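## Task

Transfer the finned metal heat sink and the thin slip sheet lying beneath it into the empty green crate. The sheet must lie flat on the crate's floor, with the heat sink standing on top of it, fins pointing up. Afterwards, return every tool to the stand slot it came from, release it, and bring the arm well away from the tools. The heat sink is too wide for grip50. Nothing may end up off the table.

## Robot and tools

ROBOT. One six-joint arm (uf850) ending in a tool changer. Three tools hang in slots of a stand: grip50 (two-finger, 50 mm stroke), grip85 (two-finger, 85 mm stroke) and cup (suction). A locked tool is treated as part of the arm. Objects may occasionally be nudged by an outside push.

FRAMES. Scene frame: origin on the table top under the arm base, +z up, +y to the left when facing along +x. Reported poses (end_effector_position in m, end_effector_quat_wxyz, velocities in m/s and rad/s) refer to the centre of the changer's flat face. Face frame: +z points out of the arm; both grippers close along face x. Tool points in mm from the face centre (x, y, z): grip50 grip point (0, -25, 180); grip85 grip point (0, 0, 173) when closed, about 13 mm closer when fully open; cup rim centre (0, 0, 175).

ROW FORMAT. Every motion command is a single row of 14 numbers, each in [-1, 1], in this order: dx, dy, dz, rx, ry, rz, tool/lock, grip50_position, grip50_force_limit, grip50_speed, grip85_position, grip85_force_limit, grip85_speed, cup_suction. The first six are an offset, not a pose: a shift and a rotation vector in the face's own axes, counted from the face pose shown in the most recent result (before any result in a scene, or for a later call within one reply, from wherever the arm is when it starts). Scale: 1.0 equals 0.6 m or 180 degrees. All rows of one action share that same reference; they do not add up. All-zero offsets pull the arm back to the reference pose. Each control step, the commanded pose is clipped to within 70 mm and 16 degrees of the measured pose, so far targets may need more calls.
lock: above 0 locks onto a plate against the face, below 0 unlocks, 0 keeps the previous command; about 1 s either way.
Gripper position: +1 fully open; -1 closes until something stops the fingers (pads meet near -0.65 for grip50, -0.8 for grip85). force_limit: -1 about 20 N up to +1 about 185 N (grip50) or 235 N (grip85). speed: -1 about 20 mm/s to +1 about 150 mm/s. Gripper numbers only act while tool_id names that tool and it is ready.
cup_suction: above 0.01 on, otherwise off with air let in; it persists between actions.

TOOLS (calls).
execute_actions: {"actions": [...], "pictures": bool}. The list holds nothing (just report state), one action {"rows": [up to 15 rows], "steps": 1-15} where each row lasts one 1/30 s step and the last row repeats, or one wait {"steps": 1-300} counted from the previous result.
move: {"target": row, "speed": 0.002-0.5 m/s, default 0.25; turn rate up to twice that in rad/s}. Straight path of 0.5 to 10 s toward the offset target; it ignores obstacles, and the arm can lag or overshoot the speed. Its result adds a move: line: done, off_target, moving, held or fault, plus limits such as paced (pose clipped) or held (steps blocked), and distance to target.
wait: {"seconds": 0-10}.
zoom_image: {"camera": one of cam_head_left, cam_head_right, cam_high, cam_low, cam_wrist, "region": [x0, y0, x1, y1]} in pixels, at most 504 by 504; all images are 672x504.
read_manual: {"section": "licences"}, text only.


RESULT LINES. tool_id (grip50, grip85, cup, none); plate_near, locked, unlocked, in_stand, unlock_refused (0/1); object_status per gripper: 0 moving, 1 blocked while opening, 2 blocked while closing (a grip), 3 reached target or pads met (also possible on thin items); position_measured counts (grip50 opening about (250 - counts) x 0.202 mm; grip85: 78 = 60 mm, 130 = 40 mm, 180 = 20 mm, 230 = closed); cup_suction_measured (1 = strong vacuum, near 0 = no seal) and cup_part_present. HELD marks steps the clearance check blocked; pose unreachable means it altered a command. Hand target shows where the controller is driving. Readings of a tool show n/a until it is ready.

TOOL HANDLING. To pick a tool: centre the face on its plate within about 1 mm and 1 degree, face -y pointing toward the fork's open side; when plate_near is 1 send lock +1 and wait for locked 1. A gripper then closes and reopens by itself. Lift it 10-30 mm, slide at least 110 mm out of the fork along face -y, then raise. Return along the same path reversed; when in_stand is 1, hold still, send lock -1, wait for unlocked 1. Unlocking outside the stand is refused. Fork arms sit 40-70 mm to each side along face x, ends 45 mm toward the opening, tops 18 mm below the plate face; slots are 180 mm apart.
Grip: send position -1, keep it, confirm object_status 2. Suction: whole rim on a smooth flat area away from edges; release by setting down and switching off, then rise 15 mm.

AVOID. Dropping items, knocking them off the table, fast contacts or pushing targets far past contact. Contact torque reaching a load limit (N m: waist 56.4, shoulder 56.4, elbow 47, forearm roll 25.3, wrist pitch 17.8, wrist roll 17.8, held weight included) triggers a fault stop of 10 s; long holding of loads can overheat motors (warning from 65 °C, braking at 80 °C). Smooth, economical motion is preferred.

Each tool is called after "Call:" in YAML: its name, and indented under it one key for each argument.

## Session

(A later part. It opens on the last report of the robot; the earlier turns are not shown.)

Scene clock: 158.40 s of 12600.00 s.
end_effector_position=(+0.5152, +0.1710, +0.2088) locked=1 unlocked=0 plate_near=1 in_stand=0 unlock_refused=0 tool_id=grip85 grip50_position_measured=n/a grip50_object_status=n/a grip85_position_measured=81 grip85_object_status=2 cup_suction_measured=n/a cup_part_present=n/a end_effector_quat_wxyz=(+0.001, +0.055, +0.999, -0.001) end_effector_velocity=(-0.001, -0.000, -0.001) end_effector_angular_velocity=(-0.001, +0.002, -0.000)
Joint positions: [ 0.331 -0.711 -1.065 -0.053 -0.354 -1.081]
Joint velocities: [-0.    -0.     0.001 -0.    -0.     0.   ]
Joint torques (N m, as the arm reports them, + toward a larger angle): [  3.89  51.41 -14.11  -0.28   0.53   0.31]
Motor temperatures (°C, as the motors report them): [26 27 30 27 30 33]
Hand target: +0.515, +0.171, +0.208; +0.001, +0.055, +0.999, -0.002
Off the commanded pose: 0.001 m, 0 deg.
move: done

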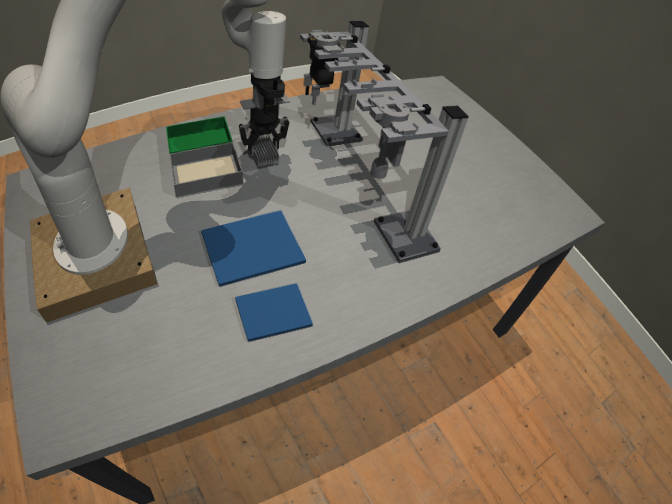

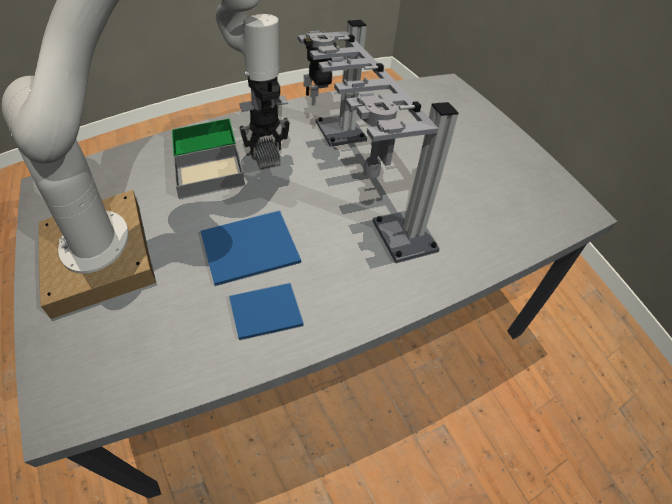

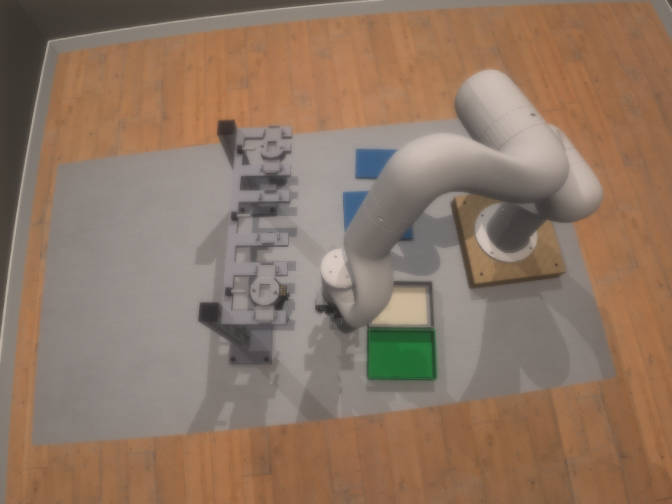

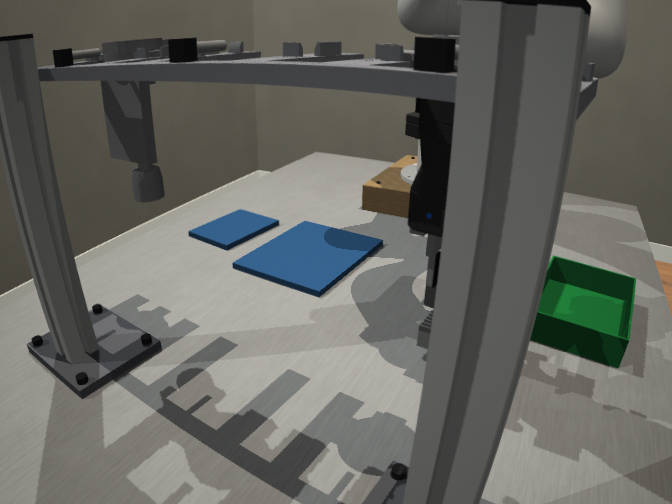

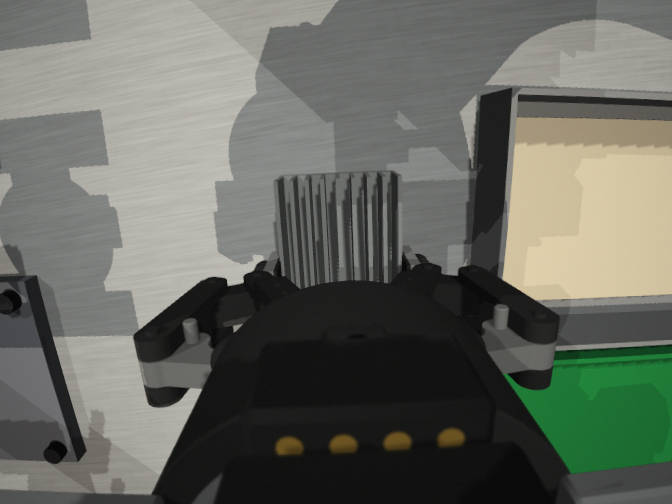

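Call:
move:
  target: [0,0,0.024,0,0,0,0,0,0,0,-1,0,-0.5,0]
  speed: 0.025

Call:
move:
  target: [0,0,0,0,0,0,0,0,0,0,0.62,0,0,0]

Call:
move:
  target: [0,0,-0.31,0,0,0,0,0,0,0,0.62,0,0,0]
  speed: 0.25

Scene clock: 170.00 s of 12600.00 s.
end_effector_position=(+0.5153, +0.1710, +0.1944) locked=1 unlocked=0 plate_near=1 in_stand=0 unlock_refused=0 tool_id=grip85 grip50_position_measured=n/a grip50_object_status=n/a grip85_position_measured=81 grip85_object_status=2 cup_suction_measured=n/a cup_part_present=n/a end_effector_quat_wxyz=(+0.001, +0.055, +0.998, -0.001) end_effector_velocity=(+0.002, +0.001, +0.001) end_effector_angular_velocity=(+0.002, -0.005, -0.000)
Joint positions: [ 0.331 -0.74  -1.07  -0.057 -0.33  -1.077]
Joint velocities: [ 0.     0.001 -0.003  0.     0.002 -0.   ]
Joint torques (N m, as the arm reports them, + toward a larger angle): [  3.43  52.68 -14.2   -0.81   0.77   0.23]
Motor temperatures (°C, as the motors report them): [26 27 30 27 30 33]
Hand target: +0.515, +0.171, +0.194; +0.001, +0.055, +0.998, -0.001
Off the commanded pose: 0.000 m, 0 deg.
move: done

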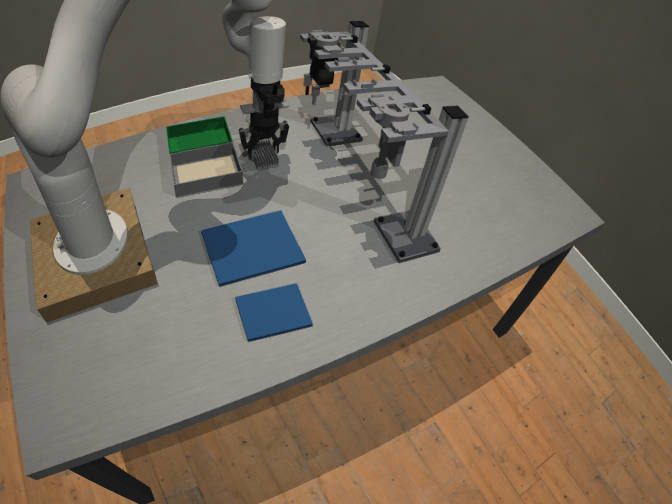

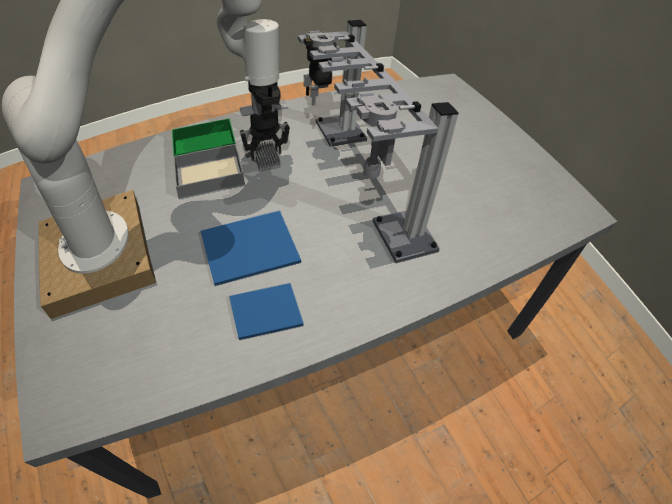

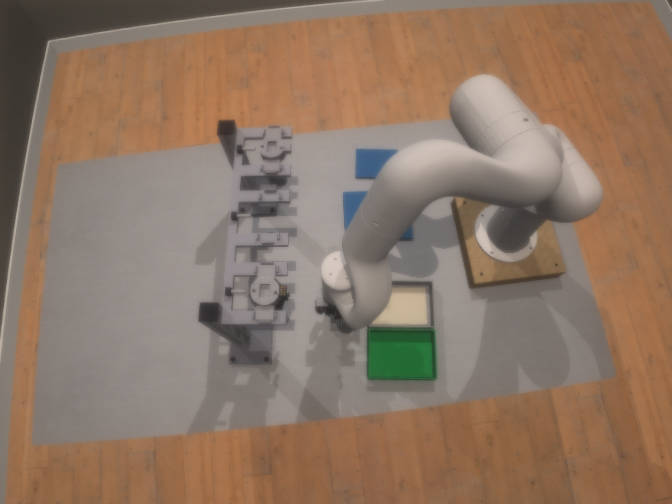

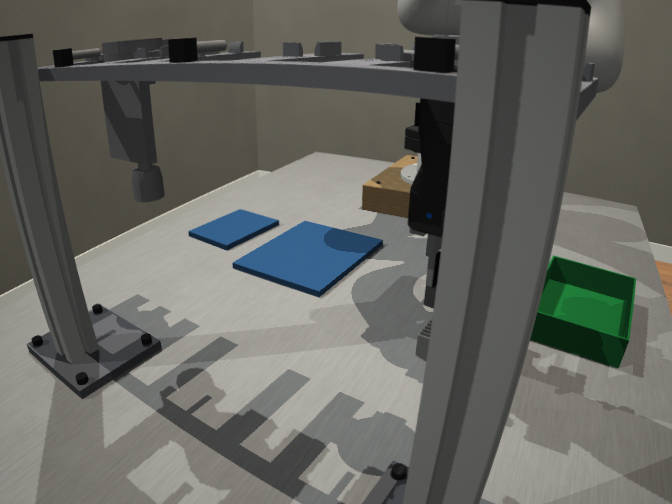

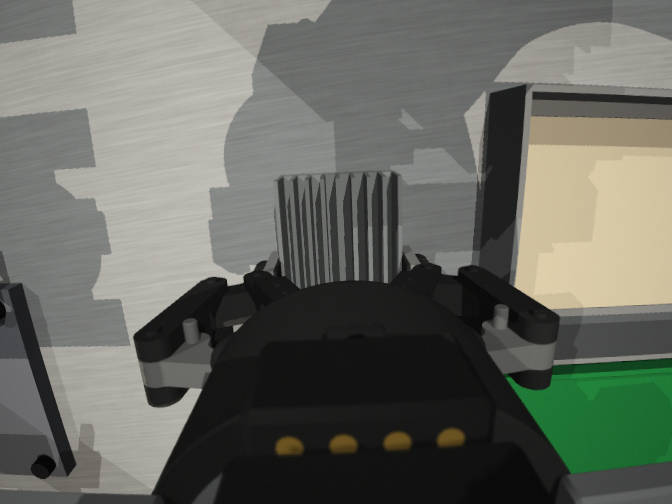

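Scene clock: 170.70 s of 12600.00 s.
end_effector_position=(+0.5154, +0.1710, +0.1944) locked=1 unlocked=0 plate_near=1 in_stand=0 unlock_refused=0 tool_id=grip85 grip50_position_measured=n/a grip50_object_status=n/a grip85_position_measured=50 grip85_object_status=3 cup_suction_measured=n/a cup_part_present=n/a end_effector_quat_wxyz=(+0.001, +0.055, +0.998, -0.001) end_effector_velocity=(+0.000, -0.000, +0.000) end_effector_angular_velocity=(+0.000, -0.001, -0.000)
Joint positions: [ 0.331 -0.74  -1.07  -0.057 -0.33  -1.077]
Joint velocities: [-0.     0.    -0.    -0.     0.001  0.   ]
Joint torques (N m, as the arm reports them, + toward a larger angle): [  3.32  51.09 -13.5   -0.37   0.76   0.1 ]
Motor temperatures (°C, as the motors report them): [26 27 30 27 30 33]
Hand target: +0.515, +0.171, +0.194; +0.001, +0.055, +0.998, -0.001
Off the commanded pose: 0.000 m, 0 deg.
move: done

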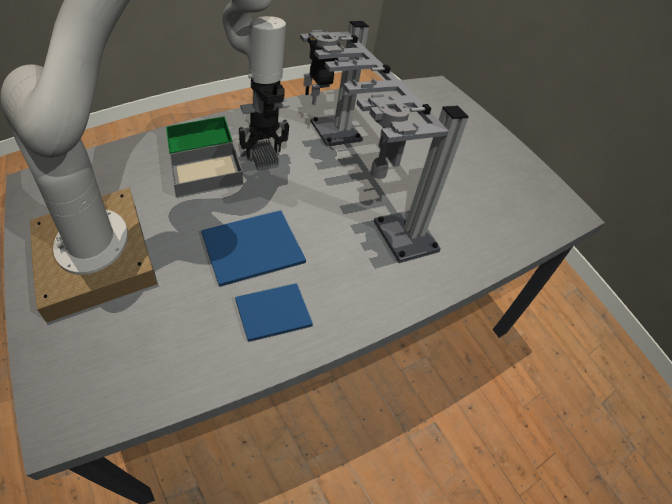

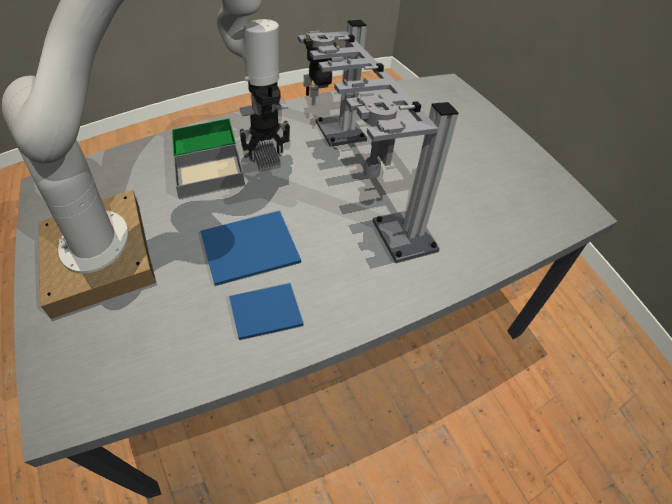

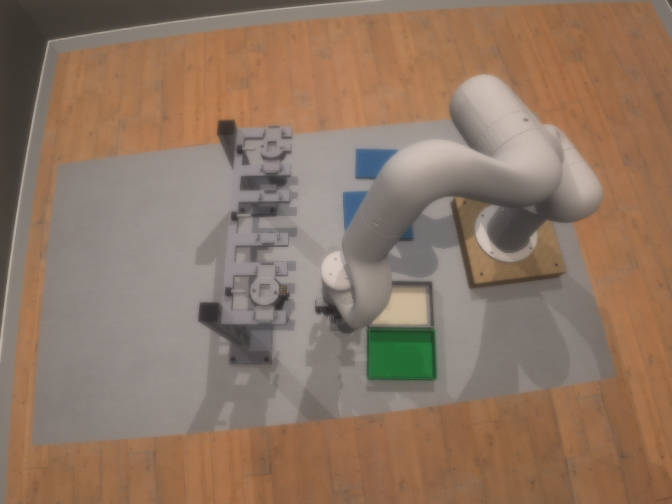

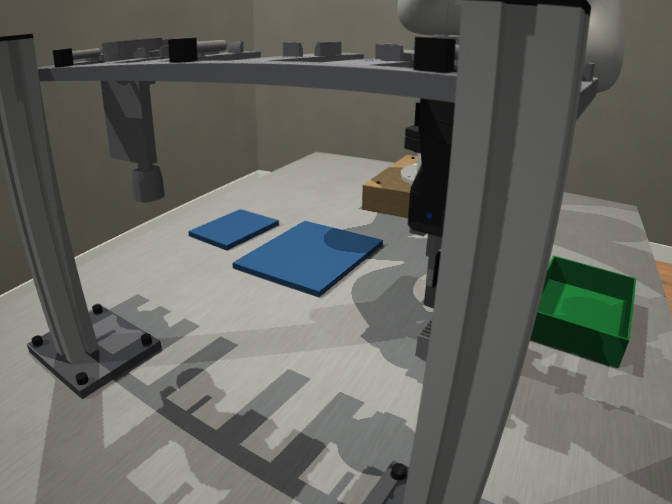

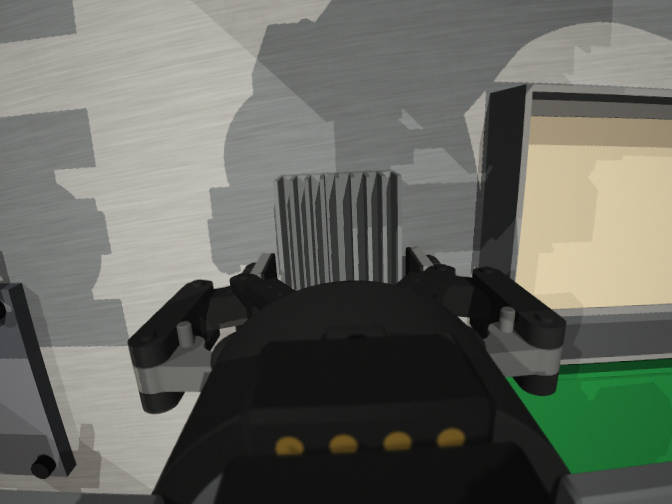

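Scene clock: 171.90 s of 12600.00 s.
end_effector_position=(+0.5141, +0.1715, +0.3797) locked=1 unlocked=0 plate_near=1 in_stand=0 unlock_refused=0 tool_id=grip85 grip50_position_measured=n/a grip50_object_status=n/a grip85_position_measured=50 grip85_object_status=3 cup_suction_measured=n/a cup_part_present=n/a end_effector_quat_wxyz=(+0.001, +0.055, +0.999, -0.001) end_effector_velocity=(+0.002, +0.001, +0.005) end_effector_angular_velocity=(+0.004, -0.011, +0.000)
Joint positions: [ 0.337 -0.417 -1.095 -0.029 -0.679 -1.103]
Joint velocities: [ 0.     0.004 -0.006  0.     0.001 -0.   ]
Joint torques (N m, as the arm reports them, + toward a larger angle): [  3.79  45.53 -18.23  -0.4    0.85   0.13]
Motor temperatures (°C, as the motors report them): [26 27 30 27 30 33]
Hand target: +0.514, +0.172, +0.380; +0.001, +0.055, +0.999, -0.001
Off the commanded pose: 0.001 m, 0 deg.
move: done

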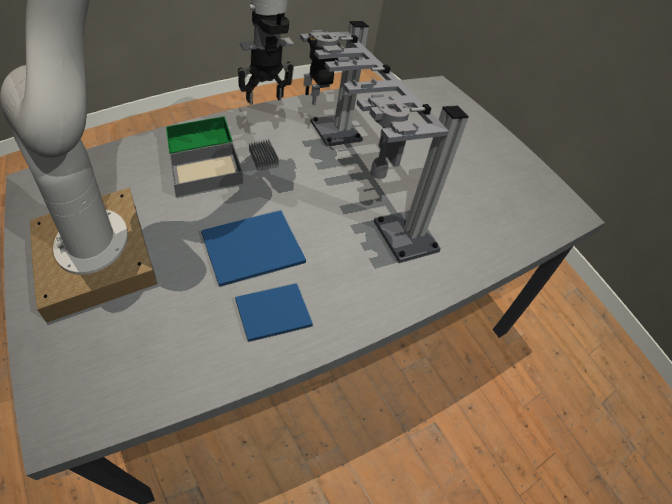

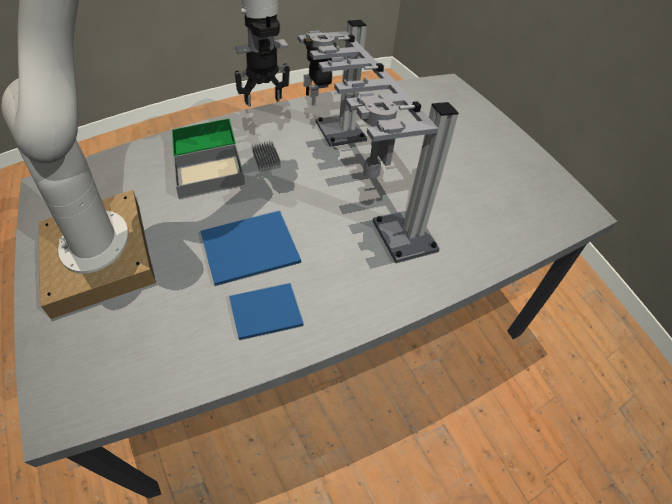

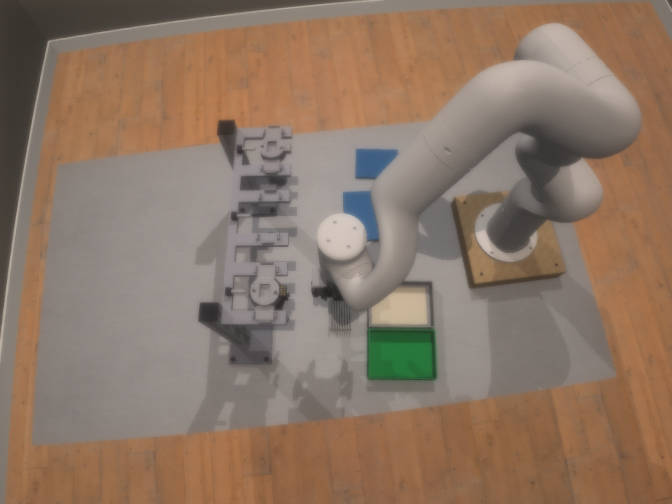

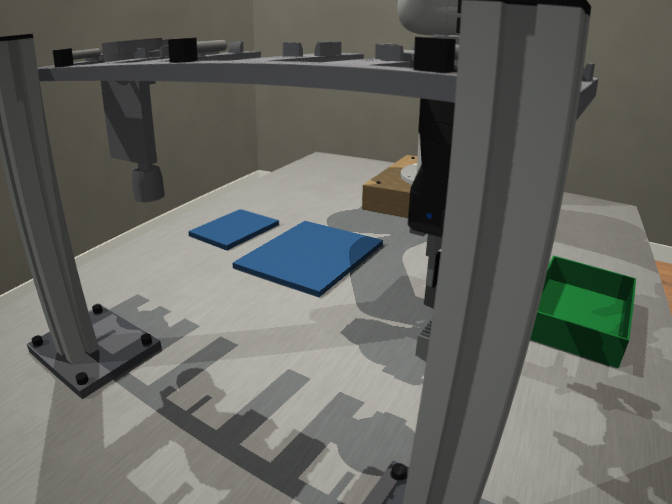

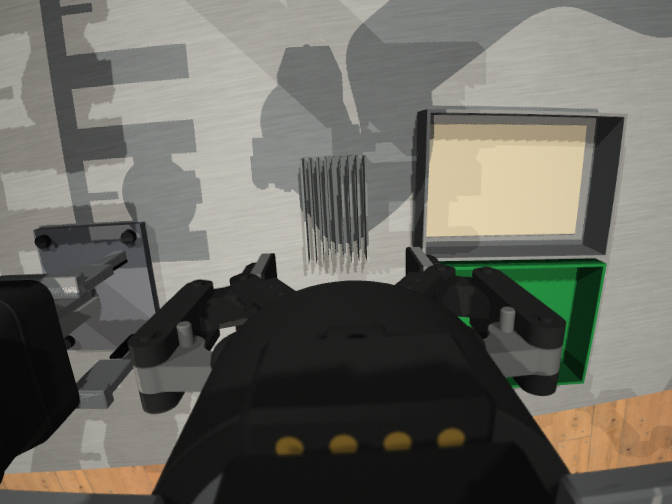

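Call:
move:
  target: [-0.0566,-0.261,0,0,0,0.4997,0,0,0,0,1,0,0,0]
  speed: 0.3

Scene clock: 181.47 s of 12600.00 s.
end_effector_position=(+0.5313, +0.0125, +0.3801) locked=1 unlocked=0 plate_near=1 in_stand=0 unlock_refused=0 tool_id=grip85 grip50_position_measured=n/a grip50_object_status=n/a grip85_position_measured=3 grip85_object_status=3 cup_suction_measured=n/a cup_part_present=n/a end_effector_quat_wxyz=(+0.001, +0.744, +0.668, -0.000) end_effector_velocity=(+0.000, -0.000, +0.000) end_effector_angular_velocity=(-0.001, -0.000, -0.001)
Joint positions: [ 0.038 -0.385 -1.058 -0.025 -0.668  0.164]
Joint velocities: [ 0.     0.    -0.    -0.001  0.     0.002]
Joint torques (N m, as the arm reports them, + toward a larger angle): [  4.24  43.89 -17.77  -0.52   0.8    0.13]
Motor temperatures (°C, as the motors report them): [26 27 31 27 30 33]
Hand target: +0.531, +0.012, +0.380; +0.001, +0.744, +0.668, -0.000
Off the commanded pose: 0.001 m, 0 deg.
move: done

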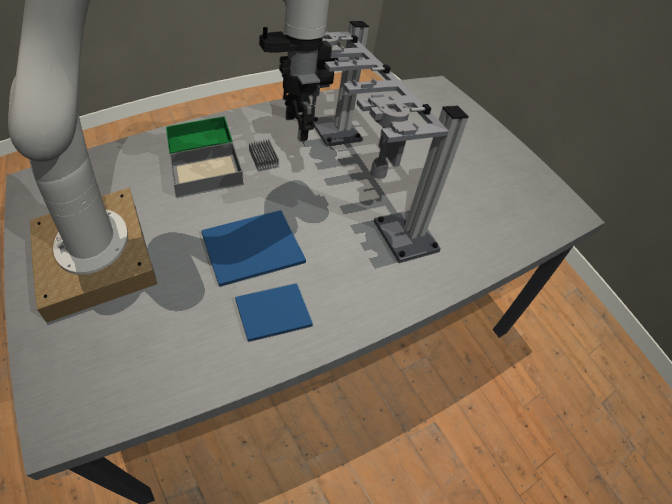

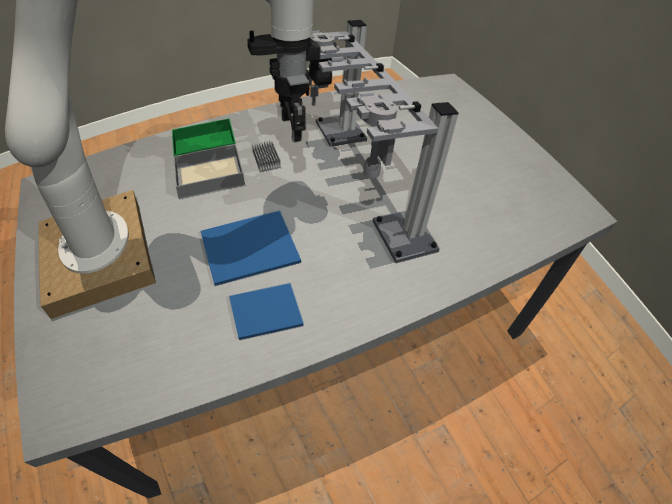

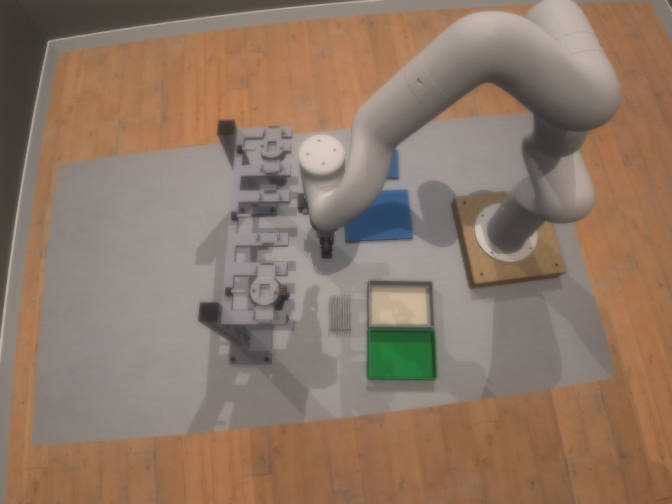

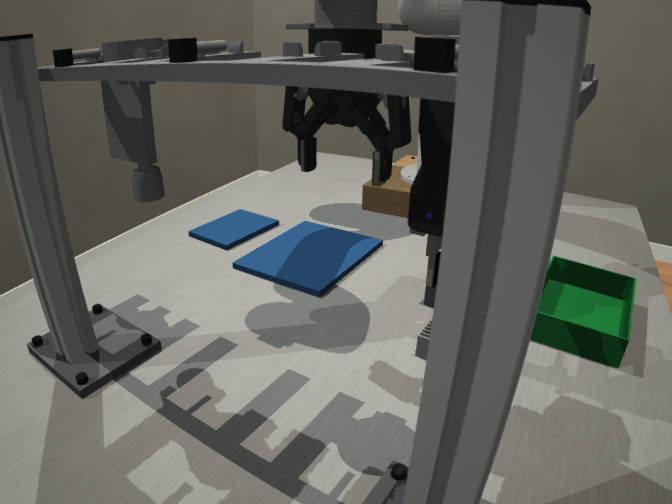

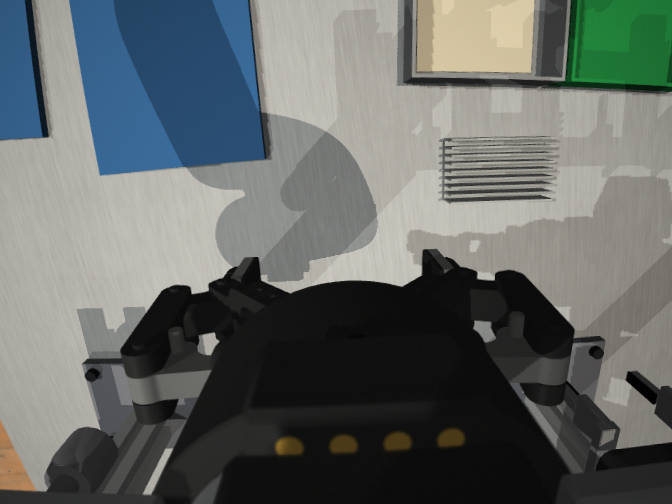

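Call:
move:
  target: [0.0007,0.2187,0,0,0,0,0,0,0,0,1,0,0,0]
  speed: 0.12

Scene clock: 189.23 s of 12600.00 s.
end_effector_position=(+0.6617, -0.0007, +0.3808) locked=1 unlocked=0 plate_near=1 in_stand=0 unlock_refused=0 tool_id=grip85 grip50_position_measured=n/a grip50_object_status=n/a grip85_position_measured=3 grip85_object_status=3 cup_suction_measured=n/a cup_part_present=n/a end_effector_quat_wxyz=(+0.000, +0.744, +0.668, -0.000) end_effector_velocity=(+0.001, -0.000, +0.001) end_effector_angular_velocity=(-0.000, -0.001, -0.000)
Joint positions: [ 0.011 -0.68  -1.502 -0.02  -0.817  0.131]
Joint velocities: [-0.001 -0.    -0.002 -0.    -0.001 -0.   ]
Joint torques (N m, as the arm reports them, + toward a larger angle): [  4.3   57.15 -19.25  -0.64   0.8    0.05]
Motor temperatures (°C, as the motors report them): [26 27 31 27 30 33]
Hand target: +0.662, -0.001, +0.381; +0.001, +0.744, +0.668, +0.000
Off the commanded pose: 0.001 m, 0 deg.
move: done

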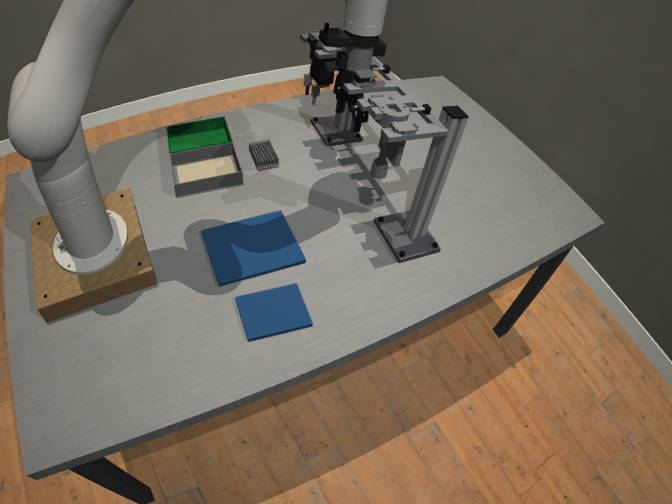

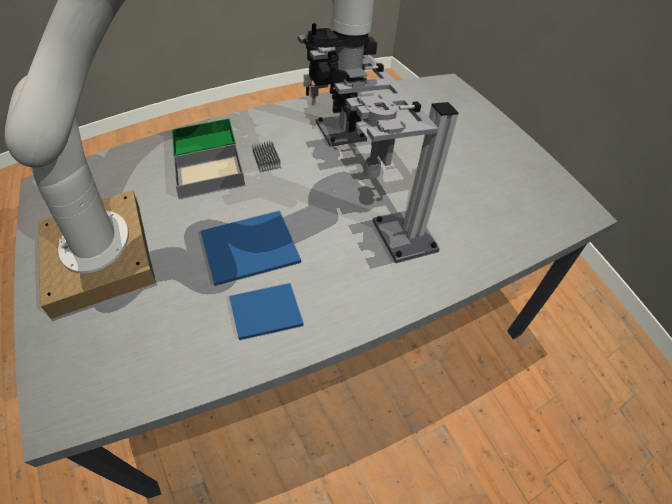

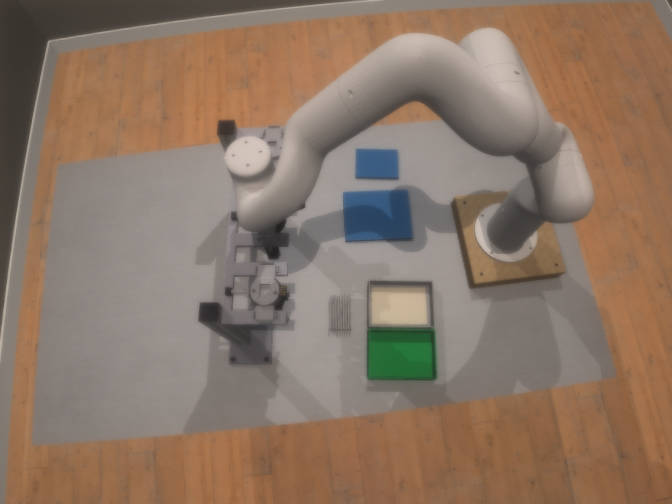

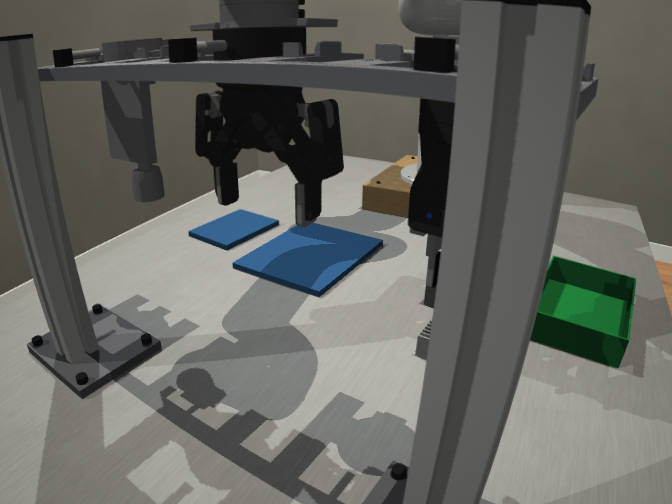

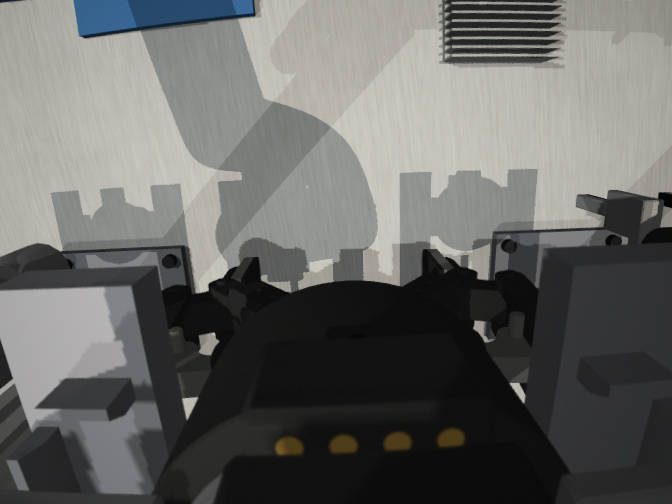

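Y is 0.8 mm off; correct while descending.

Call:
move:
  target: [-0.0013,0,0.037,0,0,0,0,0,0,0,1,0,0,0]
  speed: 0.03

Scene clock: 195.27 s of 12600.00 s.
end_effector_position=(+0.6620, -0.0013, +0.3594) locked=1 unlocked=0 plate_near=1 in_stand=1 unlock_refused=0 tool_id=grip85 grip50_position_measured=n/a grip50_object_status=n/a grip85_position_measured=3 grip85_object_status=3 cup_suction_measured=n/a cup_part_present=n/a end_effector_quat_wxyz=(+0.001, +0.744, +0.668, +0.000) end_effector_velocity=(-0.000, -0.000, -0.001) end_effector_angular_velocity=(-0.000, +0.000, -0.000)
Joint positions: [ 0.009 -0.704 -1.489 -0.021 -0.779  0.131]
Joint velocities: [-0.    -0.     0.001 -0.     0.001  0.001]
Joint torques (N m, as the arm reports them, + toward a larger angle): [ -0.49  53.02 -16.51  -1.71   1.08   0.19]
Motor temperatures (°C, as the motors report them): [26 27 31 27 30 33]
Hand target: +0.662, -0.001, +0.359; +0.000, +0.744, +0.668, -0.000
Off the commanded pose: 0.001 m, 0 deg.
move: done

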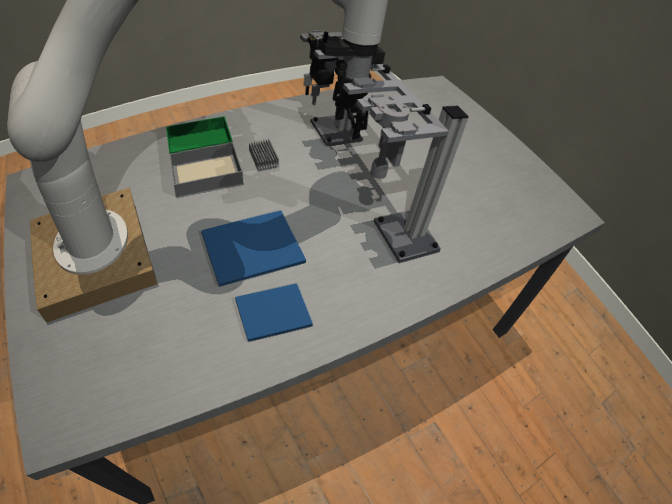

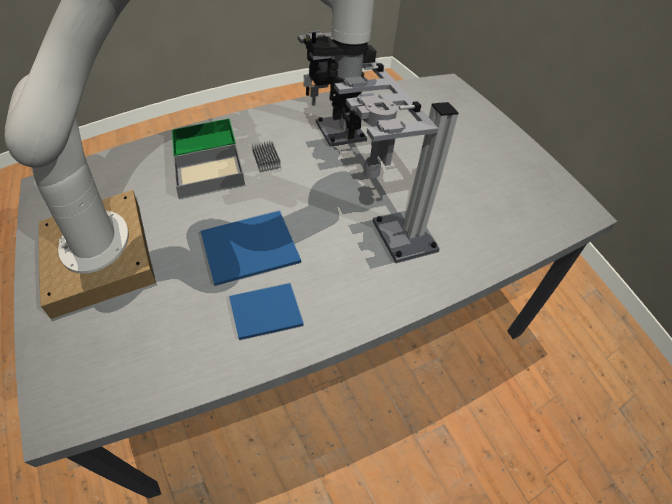

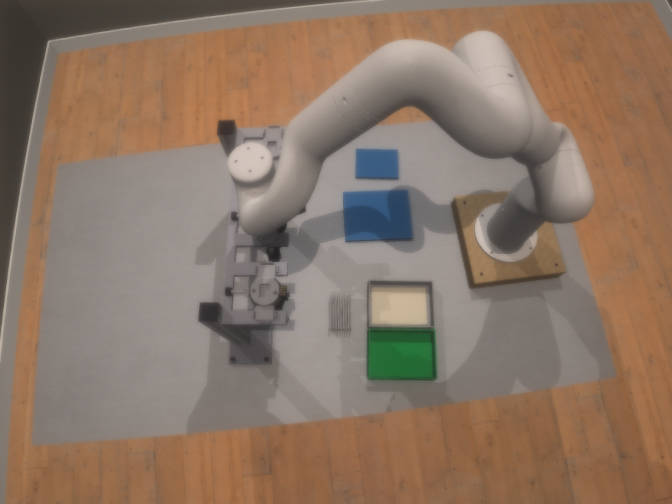

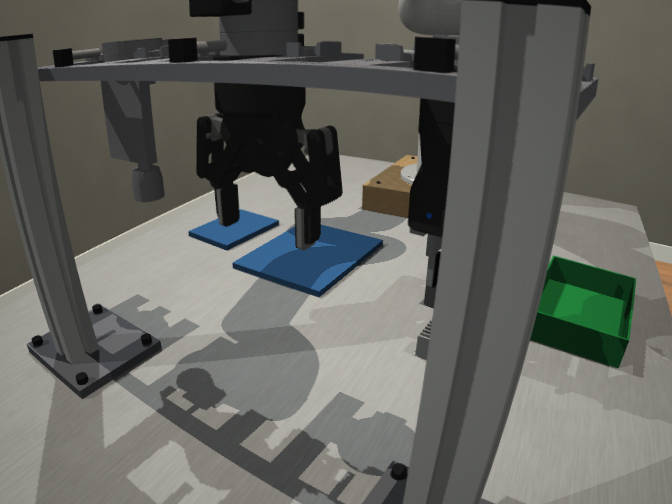

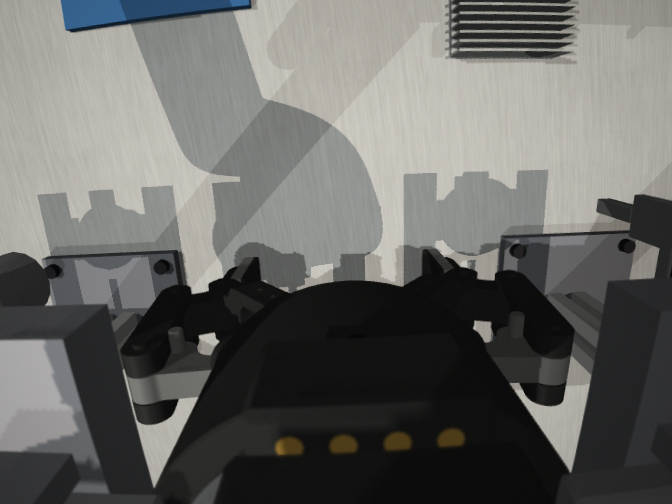

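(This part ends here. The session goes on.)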